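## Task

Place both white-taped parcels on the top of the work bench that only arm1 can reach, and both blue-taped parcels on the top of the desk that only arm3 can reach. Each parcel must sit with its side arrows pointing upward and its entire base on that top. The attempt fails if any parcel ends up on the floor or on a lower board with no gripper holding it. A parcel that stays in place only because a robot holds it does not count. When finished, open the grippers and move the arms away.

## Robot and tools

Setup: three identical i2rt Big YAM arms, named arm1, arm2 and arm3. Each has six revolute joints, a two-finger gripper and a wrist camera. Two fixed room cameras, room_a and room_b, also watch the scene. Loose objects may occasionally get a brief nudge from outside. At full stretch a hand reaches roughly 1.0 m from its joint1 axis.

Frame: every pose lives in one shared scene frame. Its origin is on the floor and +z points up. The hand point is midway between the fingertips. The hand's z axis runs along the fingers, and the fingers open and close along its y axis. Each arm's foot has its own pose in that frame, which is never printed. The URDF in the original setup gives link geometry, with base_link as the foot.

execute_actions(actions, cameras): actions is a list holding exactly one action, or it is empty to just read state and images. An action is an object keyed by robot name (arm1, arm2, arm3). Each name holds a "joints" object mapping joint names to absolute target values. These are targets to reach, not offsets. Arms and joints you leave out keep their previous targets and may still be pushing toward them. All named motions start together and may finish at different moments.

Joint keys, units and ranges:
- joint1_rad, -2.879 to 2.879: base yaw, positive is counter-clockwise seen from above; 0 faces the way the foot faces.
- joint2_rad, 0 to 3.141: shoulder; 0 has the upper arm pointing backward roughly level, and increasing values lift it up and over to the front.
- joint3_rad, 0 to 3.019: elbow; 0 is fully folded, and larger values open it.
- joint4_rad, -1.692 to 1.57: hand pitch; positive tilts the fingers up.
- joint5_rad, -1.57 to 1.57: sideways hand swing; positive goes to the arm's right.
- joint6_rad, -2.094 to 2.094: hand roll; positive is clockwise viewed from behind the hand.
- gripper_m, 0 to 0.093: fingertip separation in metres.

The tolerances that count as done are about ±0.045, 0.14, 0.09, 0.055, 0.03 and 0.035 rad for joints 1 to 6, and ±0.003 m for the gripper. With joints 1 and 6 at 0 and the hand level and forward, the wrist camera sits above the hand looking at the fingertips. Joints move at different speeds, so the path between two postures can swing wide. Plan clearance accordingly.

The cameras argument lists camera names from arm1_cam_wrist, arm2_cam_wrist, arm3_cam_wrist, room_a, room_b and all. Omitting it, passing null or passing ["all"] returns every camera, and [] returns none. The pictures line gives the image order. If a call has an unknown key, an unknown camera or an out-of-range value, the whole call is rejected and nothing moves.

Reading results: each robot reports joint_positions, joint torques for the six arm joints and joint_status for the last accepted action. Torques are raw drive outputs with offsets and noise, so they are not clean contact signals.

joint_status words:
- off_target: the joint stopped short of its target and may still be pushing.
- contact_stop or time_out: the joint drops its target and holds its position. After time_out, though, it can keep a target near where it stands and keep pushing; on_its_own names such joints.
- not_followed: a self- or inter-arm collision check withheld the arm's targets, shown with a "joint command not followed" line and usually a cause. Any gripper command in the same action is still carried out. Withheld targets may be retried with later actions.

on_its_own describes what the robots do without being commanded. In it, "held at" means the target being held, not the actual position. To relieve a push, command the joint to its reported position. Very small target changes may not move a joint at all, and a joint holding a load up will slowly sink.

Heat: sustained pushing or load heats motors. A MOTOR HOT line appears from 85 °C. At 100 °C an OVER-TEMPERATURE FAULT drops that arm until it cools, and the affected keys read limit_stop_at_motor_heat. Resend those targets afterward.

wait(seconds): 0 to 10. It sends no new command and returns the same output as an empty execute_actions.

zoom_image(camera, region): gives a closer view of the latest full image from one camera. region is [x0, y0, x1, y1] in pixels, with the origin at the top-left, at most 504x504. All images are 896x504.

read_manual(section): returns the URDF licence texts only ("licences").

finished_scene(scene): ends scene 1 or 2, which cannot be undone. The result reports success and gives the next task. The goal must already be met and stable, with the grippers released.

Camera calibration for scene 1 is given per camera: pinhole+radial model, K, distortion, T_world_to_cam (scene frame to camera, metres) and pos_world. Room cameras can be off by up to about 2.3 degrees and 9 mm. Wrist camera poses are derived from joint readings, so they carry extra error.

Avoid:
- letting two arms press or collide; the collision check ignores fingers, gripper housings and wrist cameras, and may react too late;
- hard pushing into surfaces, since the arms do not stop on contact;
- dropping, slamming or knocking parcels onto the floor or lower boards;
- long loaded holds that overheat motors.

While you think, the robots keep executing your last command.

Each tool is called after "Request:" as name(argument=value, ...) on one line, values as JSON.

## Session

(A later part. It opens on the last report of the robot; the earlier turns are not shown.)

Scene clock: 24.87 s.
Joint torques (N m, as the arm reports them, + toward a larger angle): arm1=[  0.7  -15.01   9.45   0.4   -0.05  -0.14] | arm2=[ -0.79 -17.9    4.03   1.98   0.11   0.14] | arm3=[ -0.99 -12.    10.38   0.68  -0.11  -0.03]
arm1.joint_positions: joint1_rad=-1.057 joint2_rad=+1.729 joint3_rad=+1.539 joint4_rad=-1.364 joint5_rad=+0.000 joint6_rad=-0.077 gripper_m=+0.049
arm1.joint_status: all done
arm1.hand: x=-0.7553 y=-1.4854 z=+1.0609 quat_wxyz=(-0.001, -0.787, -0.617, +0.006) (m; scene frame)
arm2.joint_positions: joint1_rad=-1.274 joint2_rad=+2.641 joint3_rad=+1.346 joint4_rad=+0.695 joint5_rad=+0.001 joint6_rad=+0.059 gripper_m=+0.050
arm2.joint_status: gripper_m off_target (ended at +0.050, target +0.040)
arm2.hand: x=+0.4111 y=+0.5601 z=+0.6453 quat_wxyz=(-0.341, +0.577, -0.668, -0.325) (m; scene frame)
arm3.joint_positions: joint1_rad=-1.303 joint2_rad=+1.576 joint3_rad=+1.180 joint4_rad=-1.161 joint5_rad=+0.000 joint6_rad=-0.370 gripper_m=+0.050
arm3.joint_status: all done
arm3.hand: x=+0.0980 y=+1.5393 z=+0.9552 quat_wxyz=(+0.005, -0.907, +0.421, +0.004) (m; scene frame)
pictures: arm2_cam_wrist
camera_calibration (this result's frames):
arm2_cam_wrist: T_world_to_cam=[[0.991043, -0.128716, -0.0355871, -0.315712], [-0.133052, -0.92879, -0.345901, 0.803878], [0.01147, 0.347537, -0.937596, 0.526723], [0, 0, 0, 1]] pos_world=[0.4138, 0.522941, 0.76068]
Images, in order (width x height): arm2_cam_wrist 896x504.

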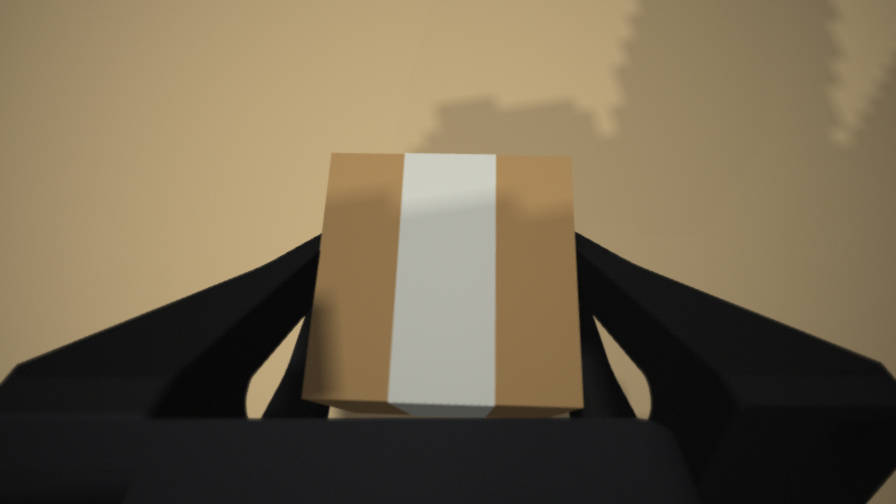

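Request:
execute_actions(actions=[{"arm1":{"joints":{"joint1_rad":1.384,"joint6_rad":-1.946}},"arm2":{"joints":{"joint2_rad":2.15}},"arm3":{"joints":{"joint1_rad":0.3}}}], cameras=["arm1_cam_wrist","room_a"])

Scene clock: 29.77 s.
Joint torques (N m, as the arm reports them, + toward a larger angle): arm1=[ -0.46 -15.12   9.26   0.25  -0.16  -0.17] | arm2=[ -0.7  -17.72   7.04   1.62   0.11   0.14] | arm3=[ -0.91 -12.6   10.37   0.66  -0.07  -0.03]
arm1.joint_positions: joint1_rad=+1.388 joint2_rad=+1.734 joint3_rad=+1.539 joint4_rad=-1.364 joint5_rad=+0.000 joint6_rad=-1.936 gripper_m=+0.049
arm1.joint_status: all done
arm1.hand: x=-0.1407 y=-0.7060 z=+1.0620 quat_wxyz=(-0.008, +0.948, -0.319, +0.001) (m; scene frame)
arm2.joint_positions: joint1_rad=-1.274 joint2_rad=+2.153 joint3_rad=+1.349 joint4_rad=+0.709 joint5_rad=+0.001 joint6_rad=+0.059 gripper_m=+0.050
arm2.joint_status: all done
arm2.hand: x=+0.4173 y=+0.6595 z=+1.0102 quat_wxyz=(-0.487, +0.483, -0.557, -0.468) (m; scene frame)
arm3.joint_positions: joint1_rad=+0.307 joint2_rad=+1.582 joint3_rad=+1.180 joint4_rad=-1.161 joint5_rad=-0.001 joint6_rad=-0.371 gripper_m=+0.050
arm3.joint_status: all done
arm3.hand: x=-0.1730 y=+0.9533 z=+0.9528 quat_wxyz=(-0.001, -0.932, -0.363, +0.004) (m; scene frame)
pictures: arm1_cam_wrist, room_a
camera_calibration (this result's frames):
arm1_cam_wrist: T_world_to_cam=[[0.613865, 0.789265, 0.0151919, 0.626408], [0.636078, -0.505935, 0.58261, -0.883196], [0.46752, -0.34798, -0.81261, 0.804715], [0, 0, 0, 1]] pos_world=[-0.198968, -0.661217, 1.15896]
Images, in order (width x height): arm1_cam_wrist 896x504, room_a 896x504.

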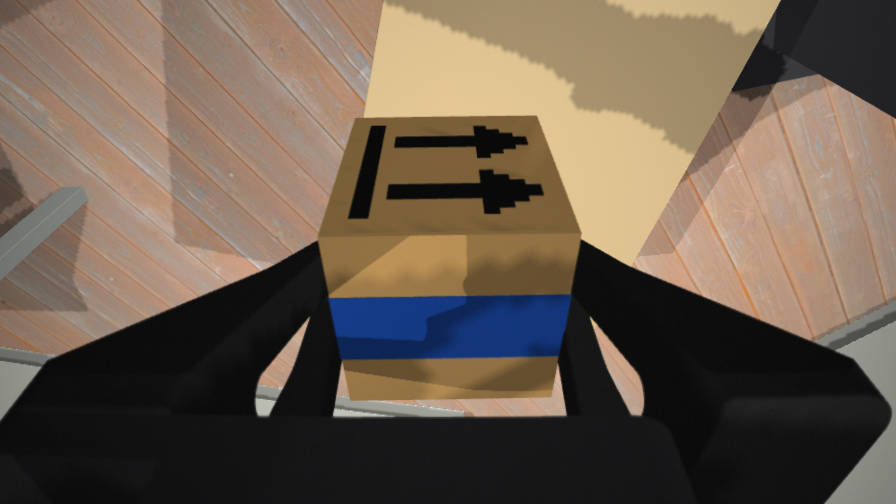

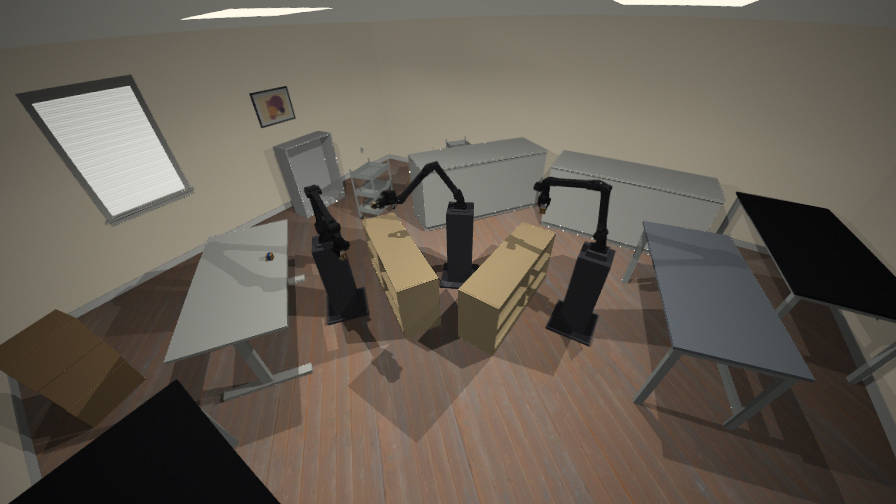

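Request:
execute_actions(actions=[{"arm1":{"joints":{"joint2_rad":2.515,"joint3_rad":1.738,"joint4_rad":-0.765}},"arm2":{"joints":{"joint1_rad":0.762,"joint3_rad":2.05,"joint4_rad":-1.505,"joint6_rad":0.0}}}], cameras=["arm1_cam_wrist","arm2_cam_wrist","room_a"])

Scene clock: 33.27 s.
Joint torques (N m, as the arm reports them, + toward a larger angle): arm1=[ -0.26 -22.88   7.09   0.7   -0.12  -0.13] | arm2=[  0.09 -19.82   9.33  -0.52   0.21  -0.1 ] | arm3=[ -0.91 -12.6   10.37   0.67  -0.07  -0.02]
arm1.joint_positions: joint1_rad=+1.388 joint2_rad=+2.514 joint3_rad=+1.722 joint4_rad=-0.771 joint5_rad=-0.001 joint6_rad=-1.939 gripper_m=+0.049
arm1.joint_status: all done
arm1.hand: x=-0.0478 y=-0.6448 z=+0.6691 quat_wxyz=(-0.006, +0.948, -0.318, +0.000) (m; scene frame)
arm2.joint_positions: joint1_rad=+0.763 joint2_rad=+2.164 joint3_rad=+2.022 joint4_rad=-1.494 joint5_rad=-0.002 joint6_rad=+0.008 gripper_m=+0.050
arm2.joint_status: all done
arm2.hand: x=-0.2611 y=-0.3734 z=+0.9931 quat_wxyz=(-0.008, +0.982, +0.183, +0.037) (m; scene frame)
arm3.joint_positions: joint1_rad=+0.307 joint2_rad=+1.582 joint3_rad=+1.180 joint4_rad=-1.161 joint5_rad=-0.001 joint6_rad=-0.371 gripper_m=+0.050
arm3.joint_status: not commanded
arm3.hand: x=-0.1730 y=+0.9533 z=+0.9528 quat_wxyz=(-0.001, -0.932, -0.363, +0.004) (m; scene frame)
pictures: arm1_cam_wrist, arm2_cam_wrist, room_a
camera_calibration (this result's frames):
arm1_cam_wrist: T_world_to_cam=[[0.612077, 0.790711, 0.0117557, 0.530263], [0.639236, -0.503464, 0.581293, -0.679726], [0.465553, -0.348281, -0.813609, 0.463684], [0, 0, 0, 1]] pos_world=[-0.105926, -0.600011, 0.766144]
arm2_cam_wrist: T_world_to_cam=[[-0.361563, 0.932293, 0.0101294, 0.240363], [0.714044, 0.269903, 0.645983, -0.348582], [0.599511, 0.240796, -0.763285, 1.12548], [0, 0, 0, 1]] pos_world=[-0.338927, -0.401017, 1.0818]
Images, in order (width x height): arm1_cam_wrist 896x504, arm2_cam_wrist 896x504, room_a 896x504.

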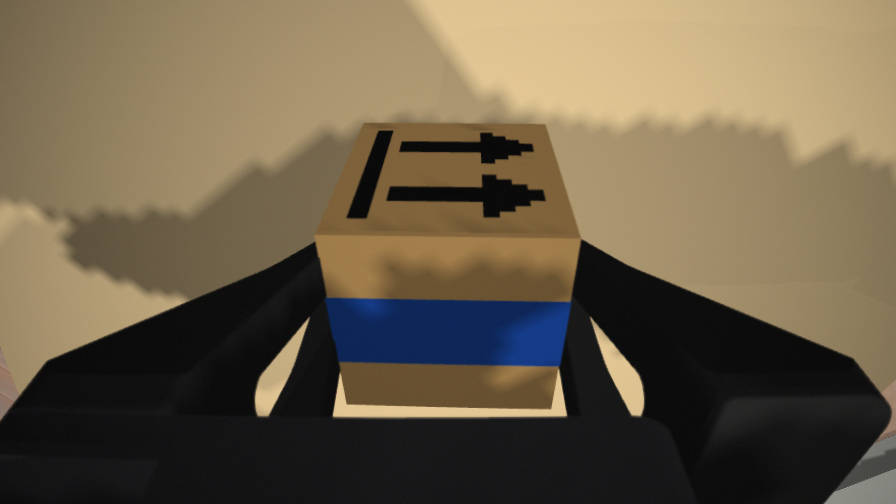

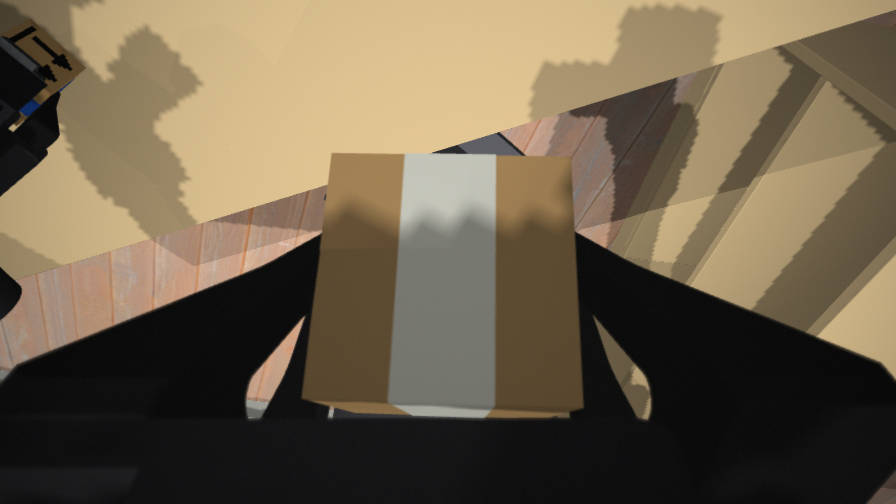

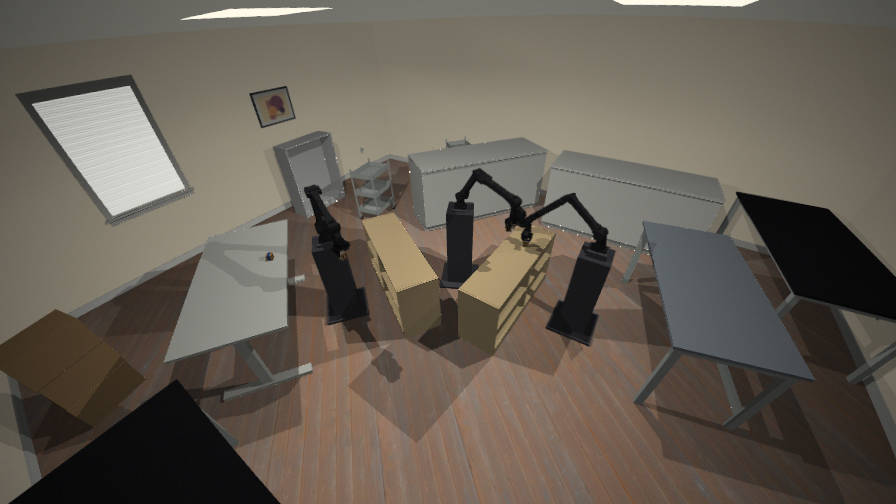

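Request:
zoom_image(camera="arm2_cam_wrist", region=[0, 0, 220, 200])

Request:
zoom_image(camera="room_a", region=[490, 200, 570, 260])

Region (0, 0, 220, 200) of arm2_cam_wrist's 896x504 image, scaled by 2.291, with more detail than that image has; it fills the top 458 rows of this view, and the rest is white.

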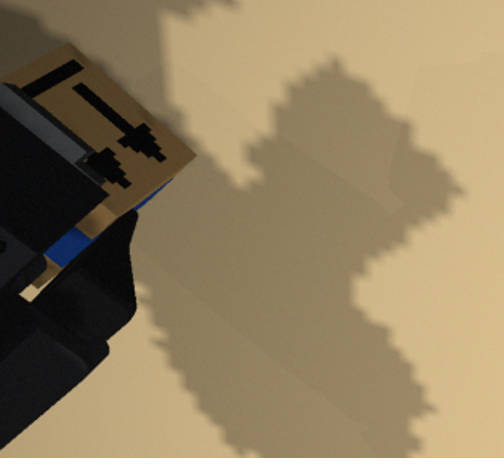

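Region (490, 200, 570, 260) of room_a's 896x504 image, scaled by 6.300, with more detail than that image has; it fills the top 378 rows of this view, and the rest is white.

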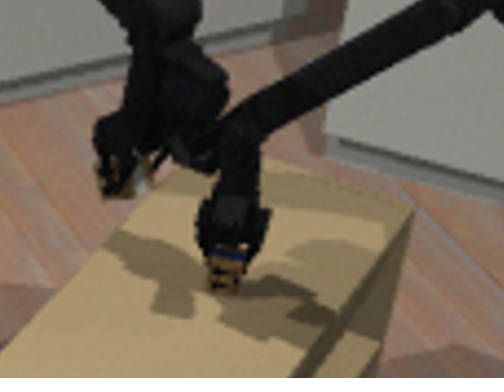

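Request:
execute_actions(actions=[{"arm1":{"joints":{"joint2_rad":2.57}},"arm2":{"joints":{"joint2_rad":2.655,"joint4_rad":-1.535}},"arm3":{"joints":{"joint1_rad":1.79,"joint6_rad":0.384}}}], cameras=["arm1_cam_wrist","arm2_cam_wrist","arm3_cam_wrist"])

Scene clock: 36.40 s.
Joint torques (N m, as the arm reports them, + toward a larger angle): arm1=[  0.1  -18.83   7.02   0.63  -0.14  -0.13] | arm2=[ -0.42 -19.25   7.14  -1.45   0.22  -0.1 ] | arm3=[ -0.39 -12.57  10.39   0.67   0.     0.1 ]
arm1.joint_positions: joint1_rad=+1.388 joint2_rad=+2.521 joint3_rad=+1.722 joint4_rad=-0.769 joint5_rad=-0.001 joint6_rad=-1.939 gripper_m=+0.049
arm1.joint_status: all done
arm1.hand: x=-0.0498 y=-0.6460 z=+0.6644 quat_wxyz=(-0.004, +0.948, -0.318, -0.002) (m; scene frame)
arm2.joint_positions: joint1_rad=+0.763 joint2_rad=+2.652 joint3_rad=+2.023 joint4_rad=-1.525 joint5_rad=-0.002 joint6_rad=+0.008 gripper_m=+0.050
arm2.joint_status: all done
arm2.hand: x=-0.1744 y=-0.3379 z=+0.7054 quat_wxyz=(-0.057, +0.940, +0.174, +0.287) (m; scene frame)
arm3.joint_positions: joint1_rad=+1.797 joint2_rad=+1.582 joint3_rad=+1.180 joint4_rad=-1.161 joint5_rad=-0.001 joint6_rad=+0.376 gripper_m=+0.050
arm3.joint_status: all done
arm3.hand: x=+0.3723 y=+0.6873 z=+0.9535 quat_wxyz=(-0.004, -0.736, -0.677, +0.001) (m; scene frame)
pictures: arm1_cam_wrist, arm2_cam_wrist, arm3_cam_wrist
camera_calibration (this result's frames):
arm1_cam_wrist: T_world_to_cam=[[0.612087, 0.790768, 0.00603584, 0.536306], [0.642268, -0.501566, 0.579589, -0.673819], [0.461348, -0.350882, -0.814887, 0.459327], [0, 0, 0, 1]] pos_world=[-0.107403, -0.600888, 0.761601]
arm2_cam_wrist: T_world_to_cam=[[-0.365165, 0.930857, 0.0126117, 0.238625], [0.323535, 0.114193, 0.9393, -0.561841], [0.872914, 0.34708, -0.342864, 0.632396], [0, 0, 0, 1]] pos_world=[-0.283115, -0.37746, 0.741554]
arm3_cam_wrist: T_world_to_cam=[[-0.996491, 0.0826525, -0.0131834, 0.32556], [0.0603822, 0.819005, 0.570601, -1.12549], [0.0579589, 0.567803, -0.821122, 0.493802], [0, 0, 0, 1]] pos_world=[0.363757, 0.614494, 1.05197]
Images, in order (width x height): arm1_cam_wrist 896x504, arm2_cam_wrist 896x504, arm3_cam_wrist 896x504.

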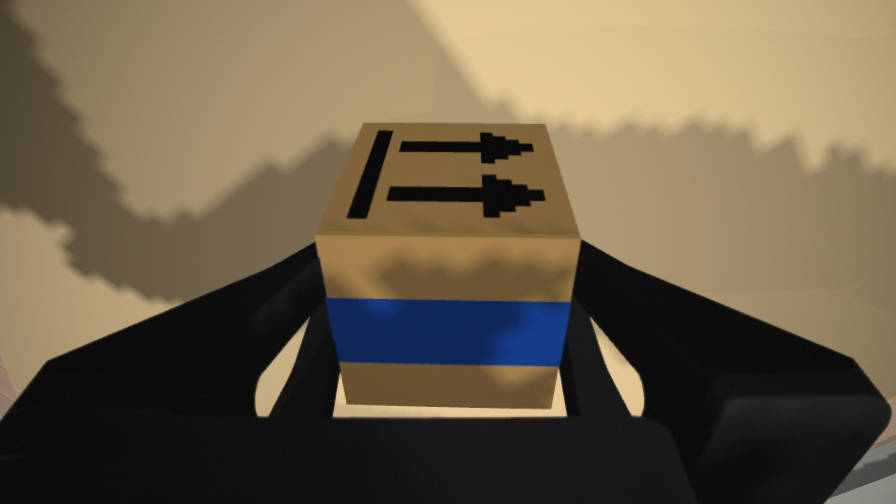

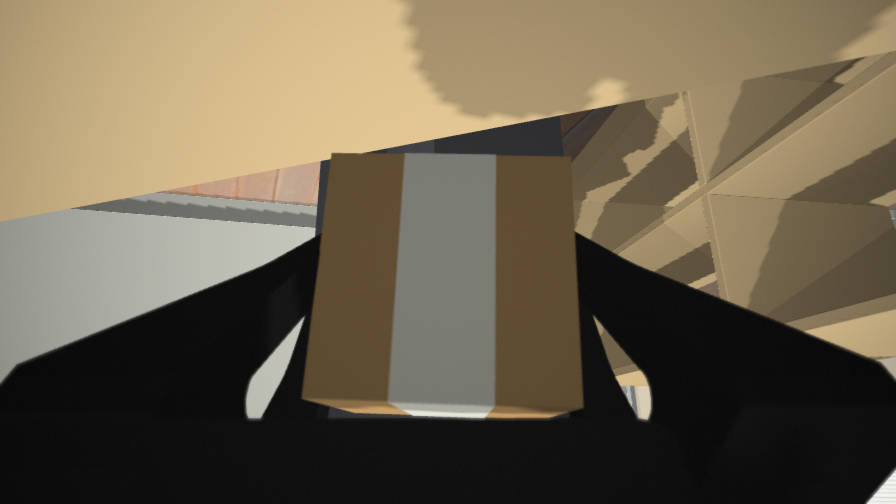

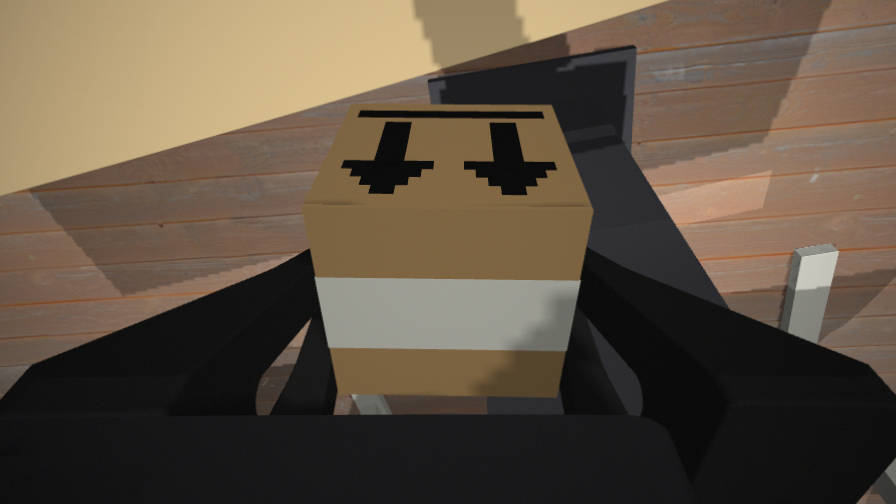

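Request:
execute_actions(actions=[{"arm1":{"joints":{"joint2_rad":2.595}},"arm2":{"joints":{"joint2_rad":2.745,"joint3_rad":2.075,"joint4_rad":-1.49}},"arm3":{"joints":{"joint2_rad":2.33,"joint3_rad":1.49,"joint4_rad":-0.70}}}], cameras=["arm1_cam_wrist","arm2_cam_wrist","arm3_cam_wrist"])

Scene clock: 38.17 s.
Joint torques (N m, as the arm reports them, + toward a larger angle): arm1=[  0.   -16.79   6.99   0.61  -0.14  -0.13] | arm2=[ -0.4  -20.72   6.58  -0.87   0.21  -0.09] | arm3=[ -0.79 -22.99   7.83   1.29   0.     0.1 ]
arm1.joint_positions: joint1_rad=+1.388 joint2_rad=+2.522 joint3_rad=+1.722 joint4_rad=-0.769 joint5_rad=-0.001 joint6_rad=-1.939 gripper_m=+0.049
arm1.joint_status: all done
arm1.hand: x=-0.0499 y=-0.6460 z=+0.6641 quat_wxyz=(-0.004, +0.948, -0.318, -0.002) (m; scene frame)
arm2.joint_positions: joint1_rad=+0.763 joint2_rad=+2.750 joint3_rad=+2.051 joint4_rad=-1.497 joint5_rad=-0.002 joint6_rad=+0.008 gripper_m=+0.050
arm2.joint_status: all done
arm2.hand: x=-0.1597 y=-0.3318 z=+0.6541 quat_wxyz=(-0.061, +0.934, +0.173, +0.307) (m; scene frame)
arm3.joint_positions: joint1_rad=+1.797 joint2_rad=+2.342 joint3_rad=+1.468 joint4_rad=-0.709 joint5_rad=-0.001 joint6_rad=+0.377 gripper_m=+0.050
arm3.joint_status: all done
arm3.hand: x=+0.4098 y=+0.5632 z=+0.6568 quat_wxyz=(+0.004, -0.737, -0.676, -0.003) (m; scene frame)
pictures: arm1_cam_wrist, arm2_cam_wrist, arm3_cam_wrist
camera_calibration (this result's frames):
arm1_cam_wrist: T_world_to_cam=[[0.612086, 0.790771, 0.00567834, 0.536672], [0.642457, -0.501447, 0.579482, -0.673487], [0.461085, -0.351045, -0.814965, 0.459099], [0, 0, 0, 1]] pos_world=[-0.107487, -0.600938, 0.761376]
arm2_cam_wrist: T_world_to_cam=[[-0.365504, 0.930723, 0.0127201, 0.238851], [0.286293, 0.0994056, 0.952972, -0.538917], [0.885688, 0.351956, -0.302792, 0.577334], [0, 0, 0, 1]] pos_world=[-0.269749, -0.371929, 0.685347]
arm3_cam_wrist: T_world_to_cam=[[-0.99645, 0.0839558, -0.00619628, 0.363911], [0.0644711, 0.808376, 0.585126, -0.862043], [0.0541336, 0.582649, -0.810919, 0.304966], [0, 0, 0, 1]] pos_world=[0.401687, 0.488614, 0.753961]
Images, in order (width x height): arm1_cam_wrist 896x504, arm2_cam_wrist 896x504, arm3_cam_wrist 896x504.

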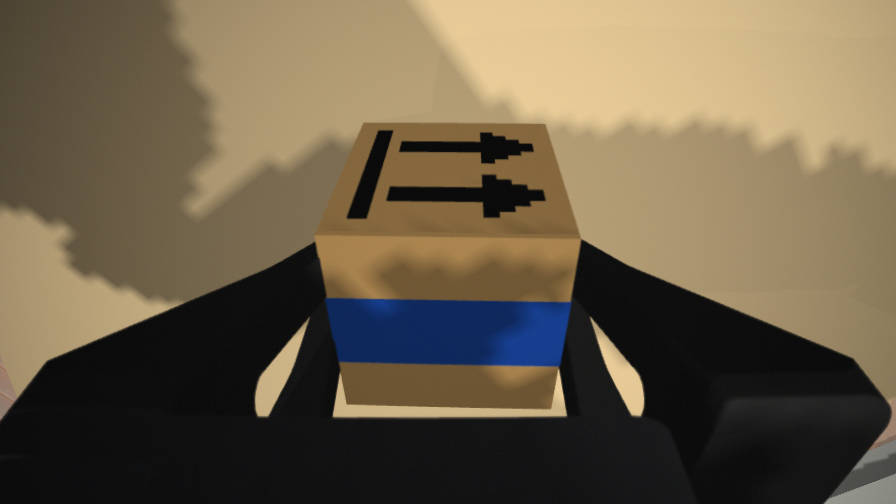

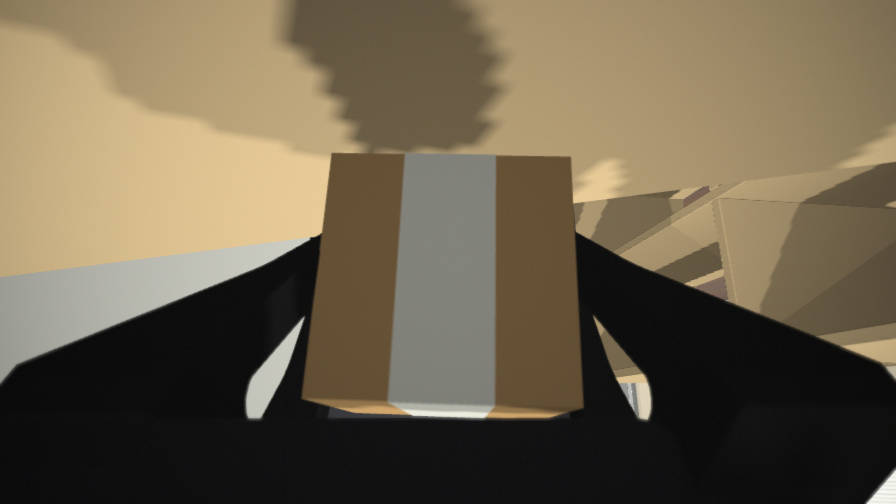

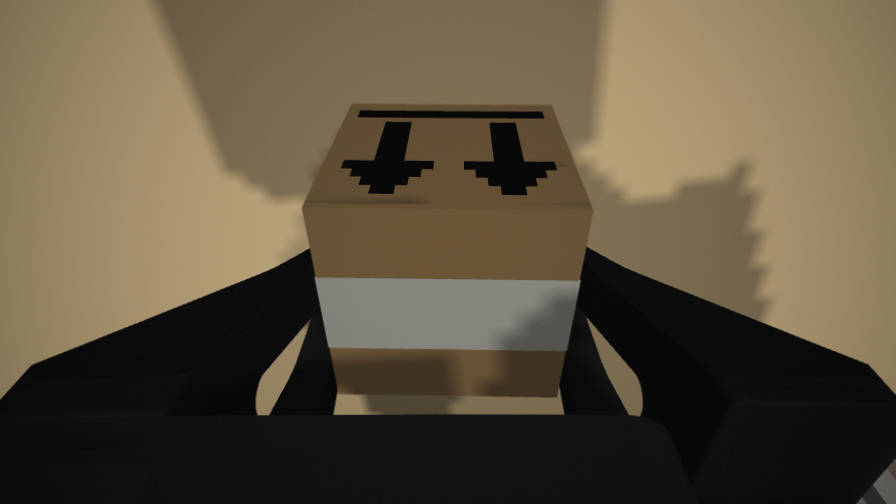

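Request:
execute_actions(actions=[{"arm1":{"joints":{"joint2_rad":2.522,"gripper_m":0.093}},"arm2":{"joints":{"joint2_rad":2.80,"joint4_rad":-1.44}},"arm3":{"joints":{"joint2_rad":2.405}}}], cameras=["arm1_cam_wrist","arm2_cam_wrist","arm3_cam_wrist"])

Scene clock: 39.43 s.
Joint torques (N m, as the arm reports them, + toward a larger angle): arm1=[ -0.15 -23.12   6.85   0.62  -0.15  -0.14] | arm2=[ -0.48 -17.52   6.36  -0.68   0.24  -0.07] | arm3=[ -0.67 -18.16   7.56   1.14   0.01   0.1 ]
arm1.joint_positions: joint1_rad=+1.388 joint2_rad=+2.522 joint3_rad=+1.722 joint4_rad=-0.769 joint5_rad=+0.000 joint6_rad=-1.939 gripper_m=+0.093
arm1.joint_status: all done
arm1.hand: x=-0.0498 y=-0.6460 z=+0.6641 quat_wxyz=(-0.004, +0.948, -0.318, -0.002) (m; scene frame)
arm2.joint_positions: joint1_rad=+0.763 joint2_rad=+2.779 joint3_rad=+2.052 joint4_rad=-1.451 joint5_rad=-0.002 joint6_rad=+0.007 gripper_m=+0.050
arm2.joint_status: all done
arm2.hand: x=-0.1585 y=-0.3313 z=+0.6326 quat_wxyz=(-0.059, +0.936, +0.174, +0.299) (m; scene frame)
arm3.joint_positions: joint1_rad=+1.797 joint2_rad=+2.366 joint3_rad=+1.471 joint4_rad=-0.706 joint5_rad=-0.002 joint6_rad=+0.377 gripper_m=+0.050
arm3.joint_status: all done
arm3.hand: x=+0.4081 y=+0.5692 z=+0.6436 quat_wxyz=(+0.013, -0.737, -0.676, -0.008) (m; scene frame)
pictures: arm1_cam_wrist, arm2_cam_wrist, arm3_cam_wrist
camera_calibration (this result's frames):
arm1_cam_wrist: T_world_to_cam=[[0.611785, 0.791002, 0.00590499, 0.536591], [0.64234, -0.501134, 0.579883, -0.673633], [0.461648, -0.350971, -0.814678, 0.45893], [0, 0, 0, 1]] pos_world=[-0.107441, -0.600954, 0.76134]
arm2_cam_wrist: T_world_to_cam=[[-0.366518, 0.930336, 0.0117903, 0.239334], [0.302021, 0.10698, 0.947279, -0.510155], [0.880027, 0.350755, -0.320192, 0.579259], [0, 0, 0, 1]] pos_world=[-0.267966, -0.371263, 0.665911]
arm3_cam_wrist: T_world_to_cam=[[-0.996465, 0.0840003, 0.000866512, 0.357081], [0.0676937, 0.796832, 0.600397, -0.863581], [0.049743, 0.598333, -0.799702, 0.276588], [0, 0, 0, 1]] pos_world=[0.400519, 0.492642, 0.739369]
Images, in order (width x height): arm1_cam_wrist 896x504, arm2_cam_wrist 896x504, arm3_cam_wrist 896x504.

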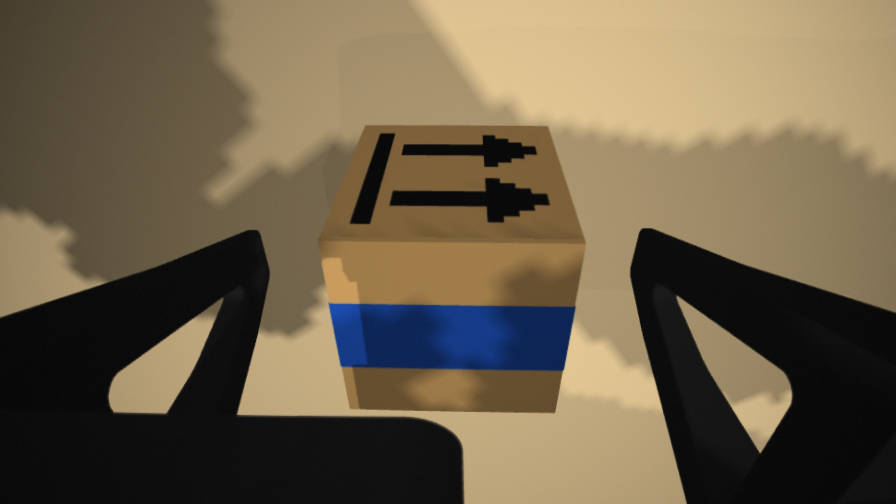

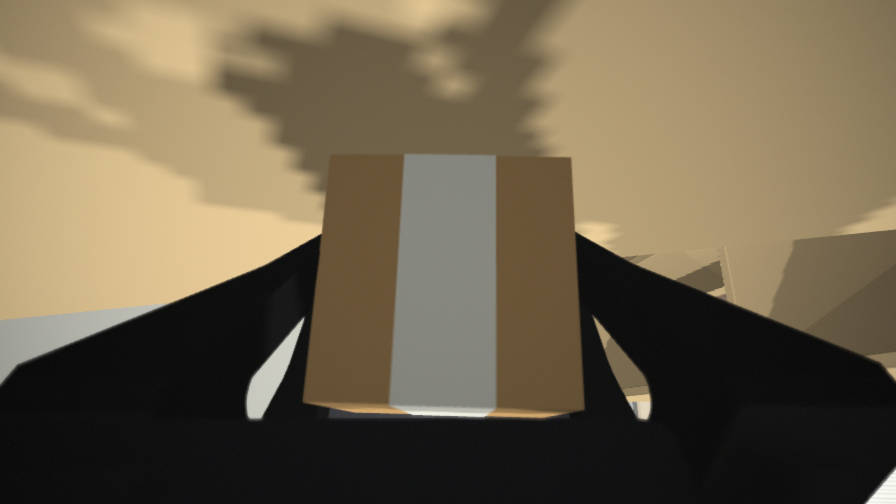

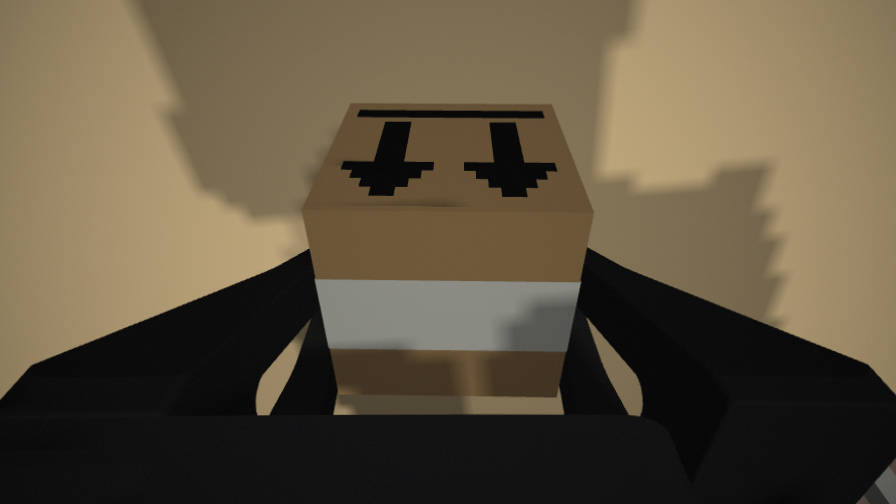

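Request:
execute_actions(actions=[{"arm1":{"joints":{"joint2_rad":1.9,"joint3_rad":1.45,"joint4_rad":-1.1}},"arm2":{"joints":{"joint2_rad":2.68}},"arm3":{"joints":{"joint2_rad":2.366,"gripper_m":0.093}}}], cameras=["arm3_cam_wrist"])

Request:
execute_actions(actions=[{"arm1":{"joints":{"joint1_rad":1.714,"joint2_rad":1.6,"joint3_rad":1.2,"joint4_rad":-1.17,"joint6_rad":0.31}},"arm2":{"joints":{"joint1_rad":0.958,"joint2_rad":2.83,"joint3_rad":2.36,"joint4_rad":-1.62}},"arm3":{"joints":{"joint2_rad":1.6,"joint3_rad":1.2,"joint4_rad":-1.17}}}], cameras=["arm2_cam_wrist","room_a"])

Scene clock: 42.80 s.
Joint torques (N m, as the arm reports them, + toward a larger angle): arm1=[ -0.17 -15.07   8.     0.3   -0.13  -0.12] | arm2=[ -0.3  -19.78   6.93  -0.63   0.21  -0.08] | arm3=[ -0.82 -21.89   7.53   1.16   0.01   0.1 ]
arm1.joint_positions: joint1_rad=+1.388 joint2_rad=+1.869 joint3_rad=+1.447 joint4_rad=-1.093 joint5_rad=-0.001 joint6_rad=-1.939 gripper_m=+0.093
arm1.joint_status: all done
arm1.hand: x=-0.1139 y=-0.6883 z=+0.9593 quat_wxyz=(-0.025, +0.948, -0.318, +0.015) (m; scene frame)
arm2.joint_positions: joint1_rad=+0.763 joint2_rad=+2.670 joint3_rad=+2.052 joint4_rad=-1.448 joint5_rad=-0.002 joint6_rad=+0.007 gripper_m=+0.050
arm2.joint_status: all done
arm2.hand: x=-0.1958 y=-0.3463 z=+0.6912 quat_wxyz=(-0.049, +0.952, +0.177, +0.246) (m; scene frame)
arm3.joint_positions: joint1_rad=+1.797 joint2_rad=+2.366 joint3_rad=+1.471 joint4_rad=-0.706 joint5_rad=-0.002 joint6_rad=+0.377 gripper_m=+0.093
arm3.joint_status: all done
arm3.hand: x=+0.4081 y=+0.5692 z=+0.6436 quat_wxyz=(+0.013, -0.737, -0.676, -0.008) (m; scene frame)
pictures: arm3_cam_wrist
camera_calibration (this result's frames):
arm3_cam_wrist: T_world_to_cam=[[-0.996465, 0.0840003, 0.000866512, 0.357081], [0.0676937, 0.796832, 0.600397, -0.863581], [0.049743, 0.598333, -0.799702, 0.276588], [0, 0, 0, 1]] pos_world=[0.400519, 0.492642, 0.739369]
Images, in order (width x height): arm3_cam_wrist 896x504.

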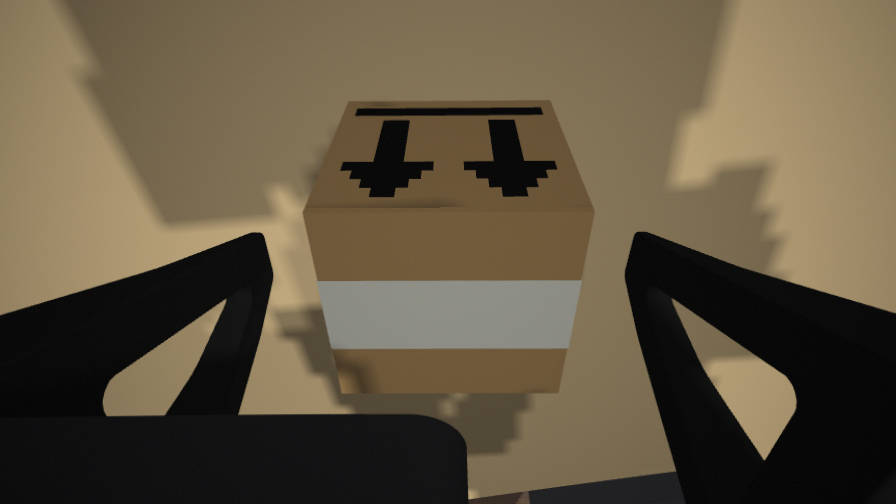

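Scene clock: 45.27 s.
Joint torques (N m, as the arm reports them, + toward a larger angle): arm1=[ -0.86 -11.93   7.66   0.41   0.01   0.04] | arm2=[ -0.06 -21.64   8.27  -1.63   0.17  -0.08] | arm3=[ -0.81 -12.84   9.7    0.71   0.02   0.1 ]
arm1.joint_positions: joint1_rad=+1.727 joint2_rad=+1.581 joint3_rad=+1.206 joint4_rad=-1.165 joint5_rad=-0.001 joint6_rad=+0.300 gripper_m=+0.093
arm1.joint_status: all done
arm1.hand: x=-0.3039 y=-0.6280 z=+1.0121 quat_wxyz=(-0.012, +0.293, -0.956, -0.012) (m; scene frame)
arm2.joint_positions: joint1_rad=+0.954 joint2_rad=+2.837 joint3_rad=+2.325 joint4_rad=-1.604 joint5_rad=-0.001 joint6_rad=+0.007 gripper_m=+0.050
arm2.joint_status: all done
arm2.hand: x=-0.1654 y=-0.4582 z=+0.6676 quat_wxyz=(-0.078, +0.924, +0.266, +0.264) (m; scene frame)
arm3.joint_positions: joint1_rad=+1.797 joint2_rad=+1.582 joint3_rad=+1.193 joint4_rad=-1.162 joint5_rad=-0.002 joint6_rad=+0.377 gripper_m=+0.093
arm3.joint_status: all done
arm3.hand: x=+0.3737 y=+0.6829 z=+0.9583 quat_wxyz=(-0.010, -0.737, -0.676, +0.003) (m; scene frame)
pictures: arm2_cam_wrist, room_a
camera_calibration (this result's frames):
arm2_cam_wrist: T_world_to_cam=[[-0.536681, 0.84372, 0.0105391, 0.287539], [0.323826, 0.194416, 0.925926, -0.469725], [0.779173, 0.50034, -0.377558, 0.731198], [0, 0, 0, 1]] pos_world=[-0.263304, -0.517127, 0.70797]
Images, in order (width x height): arm2_cam_wrist 896x504, room_a 896x504.

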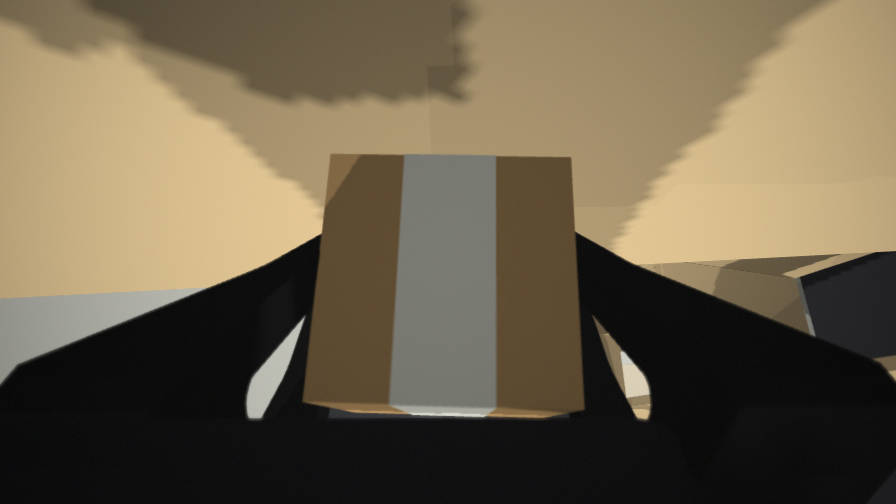

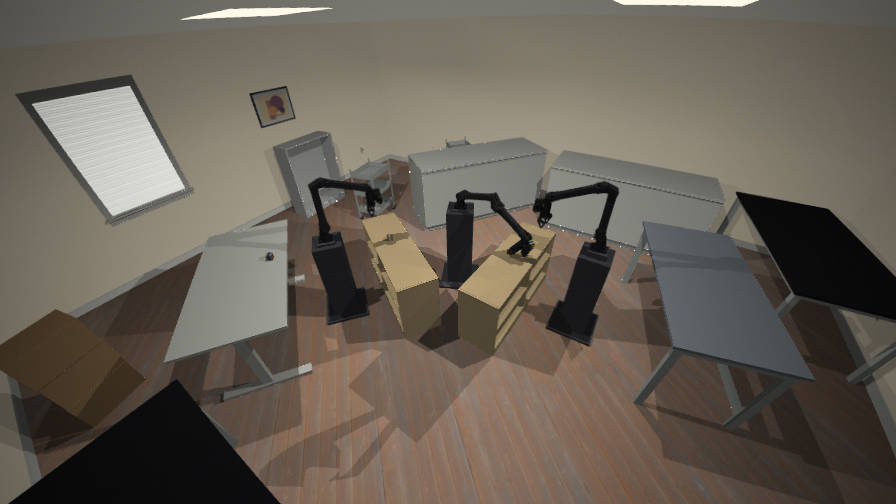

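Request:
execute_actions(actions=[{"arm1":{"joints":{"joint2_rad":1.2,"joint3_rad":0.9,"joint4_rad":-1.27}},"arm2":{"joints":{"joint2_rad":2.925}},"arm3":{"joints":{"joint1_rad":-1.70,"joint2_rad":1.83,"joint3_rad":1.295,"joint4_rad":-1.01,"joint6_rad":0.0}}}], cameras=["arm2_cam_wrist","arm3_cam_wrist"])

Scene clock: 48.67 s.
Joint torques (N m, as the arm reports them, + toward a larger angle): arm1=[-0.95 -5.98  7.86  0.51  0.01  0.03] | arm2=[ -0.07 -19.19   7.34  -1.26   0.21  -0.05] | arm3=[  0.18 -17.71   9.61   0.94  -0.1   -0.04]
arm1.joint_positions: joint1_rad=+1.727 joint2_rad=+1.188 joint3_rad=+0.907 joint4_rad=-1.267 joint5_rad=-0.001 joint6_rad=+0.301 gripper_m=+0.093
arm1.joint_status: all done
arm1.hand: x=-0.3917 y=-0.7379 z=+1.0443 quat_wxyz=(-0.009, +0.293, -0.956, -0.010) (m; scene frame)
arm2.joint_positions: joint1_rad=+0.954 joint2_rad=+2.905 joint3_rad=+2.333 joint4_rad=-1.617 joint5_rad=-0.002 joint6_rad=+0.005 gripper_m=+0.049
arm2.joint_status: all done
arm2.hand: x=-0.1445 y=-0.4451 z=+0.6322 quat_wxyz=(-0.087, +0.913, +0.264, +0.297) (m; scene frame)
arm3.joint_positions: joint1_rad=-1.708 joint2_rad=+1.832 joint3_rad=+1.277 joint4_rad=-1.008 joint5_rad=+0.001 joint6_rad=+0.008 gripper_m=+0.093
arm3.joint_status: all done
arm3.hand: x=+0.2811 y=+1.6264 z=+0.8716 quat_wxyz=(+0.003, -0.679, +0.735, +0.002) (m; scene frame)
pictures: arm2_cam_wrist, arm3_cam_wrist
camera_calibration (this result's frames):
arm2_cam_wrist: T_world_to_cam=[[-0.538214, 0.842767, 0.00832707, 0.288764], [0.264826, 0.159729, 0.950975, -0.486133], [0.800121, 0.514033, -0.309155, 0.660884], [0, 0, 0, 1]] pos_world=[-0.244629, -0.505428, 0.664211]
arm3_cam_wrist: T_world_to_cam=[[0.996964, -0.0775978, -0.00646839, -0.149575], [-0.0600557, -0.819137, 0.570445, 0.855972], [-0.0495638, -0.568324, -0.821311, 1.77682], [0, 0, 0, 1]] pos_world=[0.288593, 1.69936, 0.970069]
Images, in order (width x height): arm2_cam_wrist 896x504, arm3_cam_wrist 896x504.

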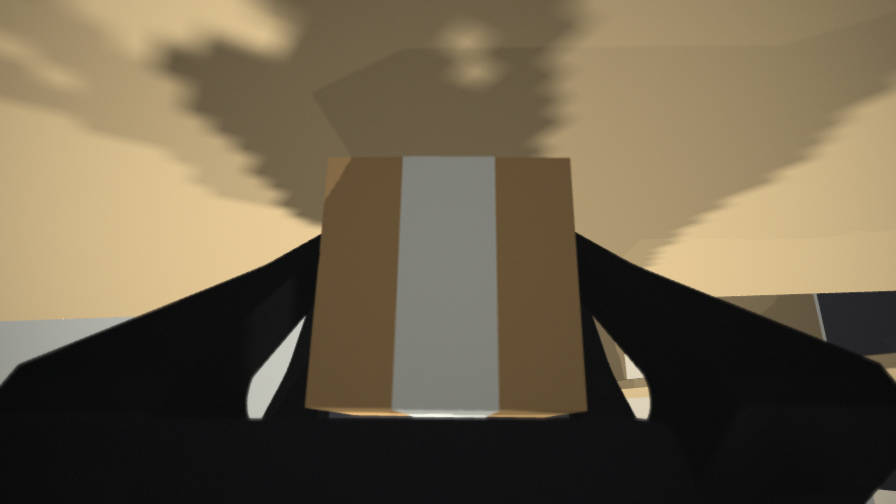

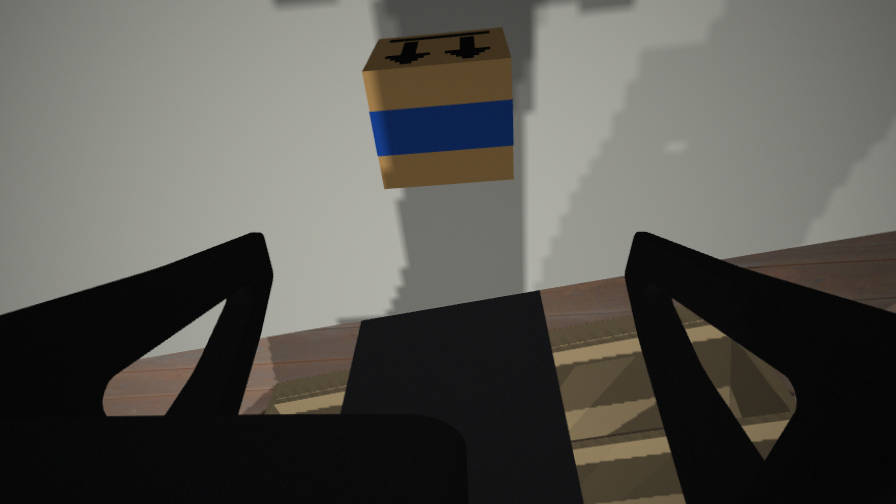

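Request:
execute_actions(actions=[{"arm2":{"joints":{"joint2_rad":2.905,"gripper_m":0.093}},"arm3":{"joints":{"joint2_rad":1.6,"joint3_rad":1.2,"joint4_rad":-1.17}}}], cameras=["arm2_cam_wrist"])

Request:
execute_actions(actions=[{"arm2":{"joints":{"joint2_rad":1.95,"joint3_rad":1.3}},"arm3":{"joints":{"joint1_rad":0.3}}}], cameras=["room_a"])

Scene clock: 50.03 s.
Joint torques (N m, as the arm reports them, + toward a larger angle): arm1=[-0.86 -6.09  7.88  0.5   0.01  0.05] | arm2=[ -0.08 -20.37   7.24  -1.25   0.21  -0.05] | arm3=[  0.26 -12.98   9.71   0.73  -0.1   -0.04]
arm1.joint_positions: joint1_rad=+1.727 joint2_rad=+1.188 joint3_rad=+0.907 joint4_rad=-1.267 joint5_rad=-0.001 joint6_rad=+0.301 gripper_m=+0.093
arm1.joint_status: not commanded
arm1.hand: x=-0.3917 y=-0.7379 z=+1.0443 quat_wxyz=(-0.009, +0.293, -0.956, -0.010) (m; scene frame)
arm2.joint_positions: joint1_rad=+0.954 joint2_rad=+2.905 joint3_rad=+2.333 joint4_rad=-1.617 joint5_rad=-0.002 joint6_rad=+0.005 gripper_m=+0.093
arm2.joint_status: all done
arm2.hand: x=-0.1445 y=-0.4451 z=+0.6322 quat_wxyz=(-0.087, +0.913, +0.264, +0.297) (m; scene frame)
arm3.joint_positions: joint1_rad=-1.708 joint2_rad=+1.581 joint3_rad=+1.189 joint4_rad=-1.162 joint5_rad=+0.001 joint6_rad=+0.008 gripper_m=+0.093
arm3.joint_status: all done
arm3.hand: x=+0.2766 y=+1.5658 z=+0.9565 quat_wxyz=(+0.007, -0.679, +0.735, +0.005) (m; scene frame)
pictures: arm2_cam_wrist
camera_calibration (this result's frames):
arm2_cam_wrist: T_world_to_cam=[[-0.538214, 0.842767, 0.00832707, 0.288764], [0.264826, 0.159729, 0.950975, -0.486133], [0.800121, 0.514033, -0.309155, 0.660884], [0, 0, 0, 1]] pos_world=[-0.244629, -0.505428, 0.664211]
Images, in order (width x height): arm2_cam_wrist 896x504.

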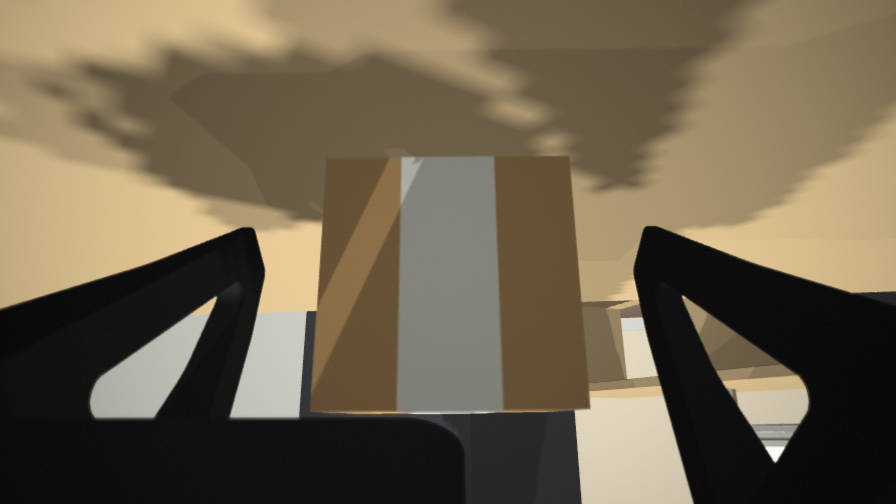

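Scene clock: 52.07 s.
Joint torques (N m, as the arm reports them, + toward a larger angle): arm1=[-0.89 -6.08  7.86  0.5   0.    0.05] | arm2=[  0.08 -13.16   5.31  -1.38   0.21  -0.05] | arm3=[ -0.89 -12.55   9.74   0.73  -0.07  -0.02]
arm1.joint_positions: joint1_rad=+1.727 joint2_rad=+1.188 joint3_rad=+0.907 joint4_rad=-1.267 joint5_rad=-0.001 joint6_rad=+0.301 gripper_m=+0.093
arm1.joint_status: not commanded
arm1.hand: x=-0.3917 y=-0.7379 z=+1.0443 quat_wxyz=(-0.009, +0.293, -0.956, -0.010) (m; scene frame)
arm2.joint_positions: joint1_rad=+0.954 joint2_rad=+1.949 joint3_rad=+1.297 joint4_rad=-1.617 joint5_rad=-0.002 joint6_rad=+0.005 gripper_m=+0.093
arm2.joint_status: all done
arm2.hand: x=+0.0334 y=-0.3323 z=+0.9261 quat_wxyz=(-0.098, +0.901, +0.260, +0.333) (m; scene frame)
arm3.joint_positions: joint1_rad=+0.308 joint2_rad=+1.581 joint3_rad=+1.189 joint4_rad=-1.162 joint5_rad=-0.001 joint6_rad=+0.006 gripper_m=+0.093
arm3.joint_status: all done
arm3.hand: x=-0.1761 y=+0.9519 z=+0.9565 quat_wxyz=(-0.002, -0.983, -0.183, +0.008) (m; scene frame)
pictures: room_a
Images, in order (width x height): room_a 896x504.

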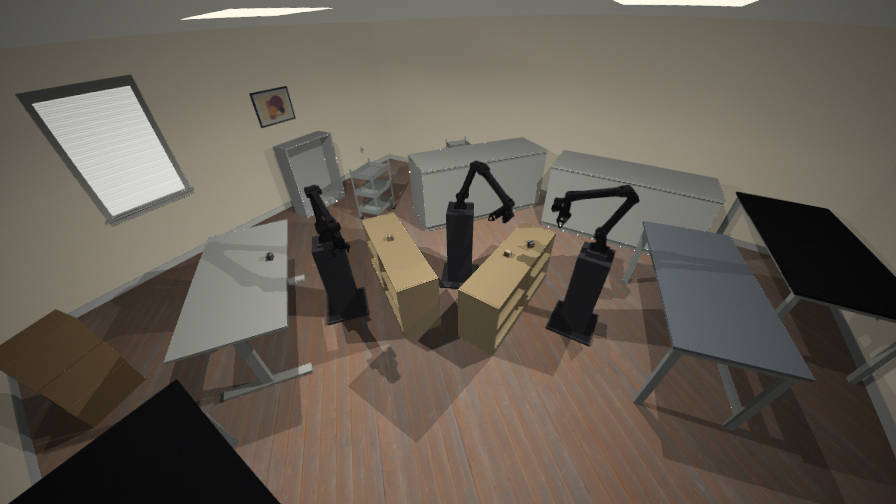

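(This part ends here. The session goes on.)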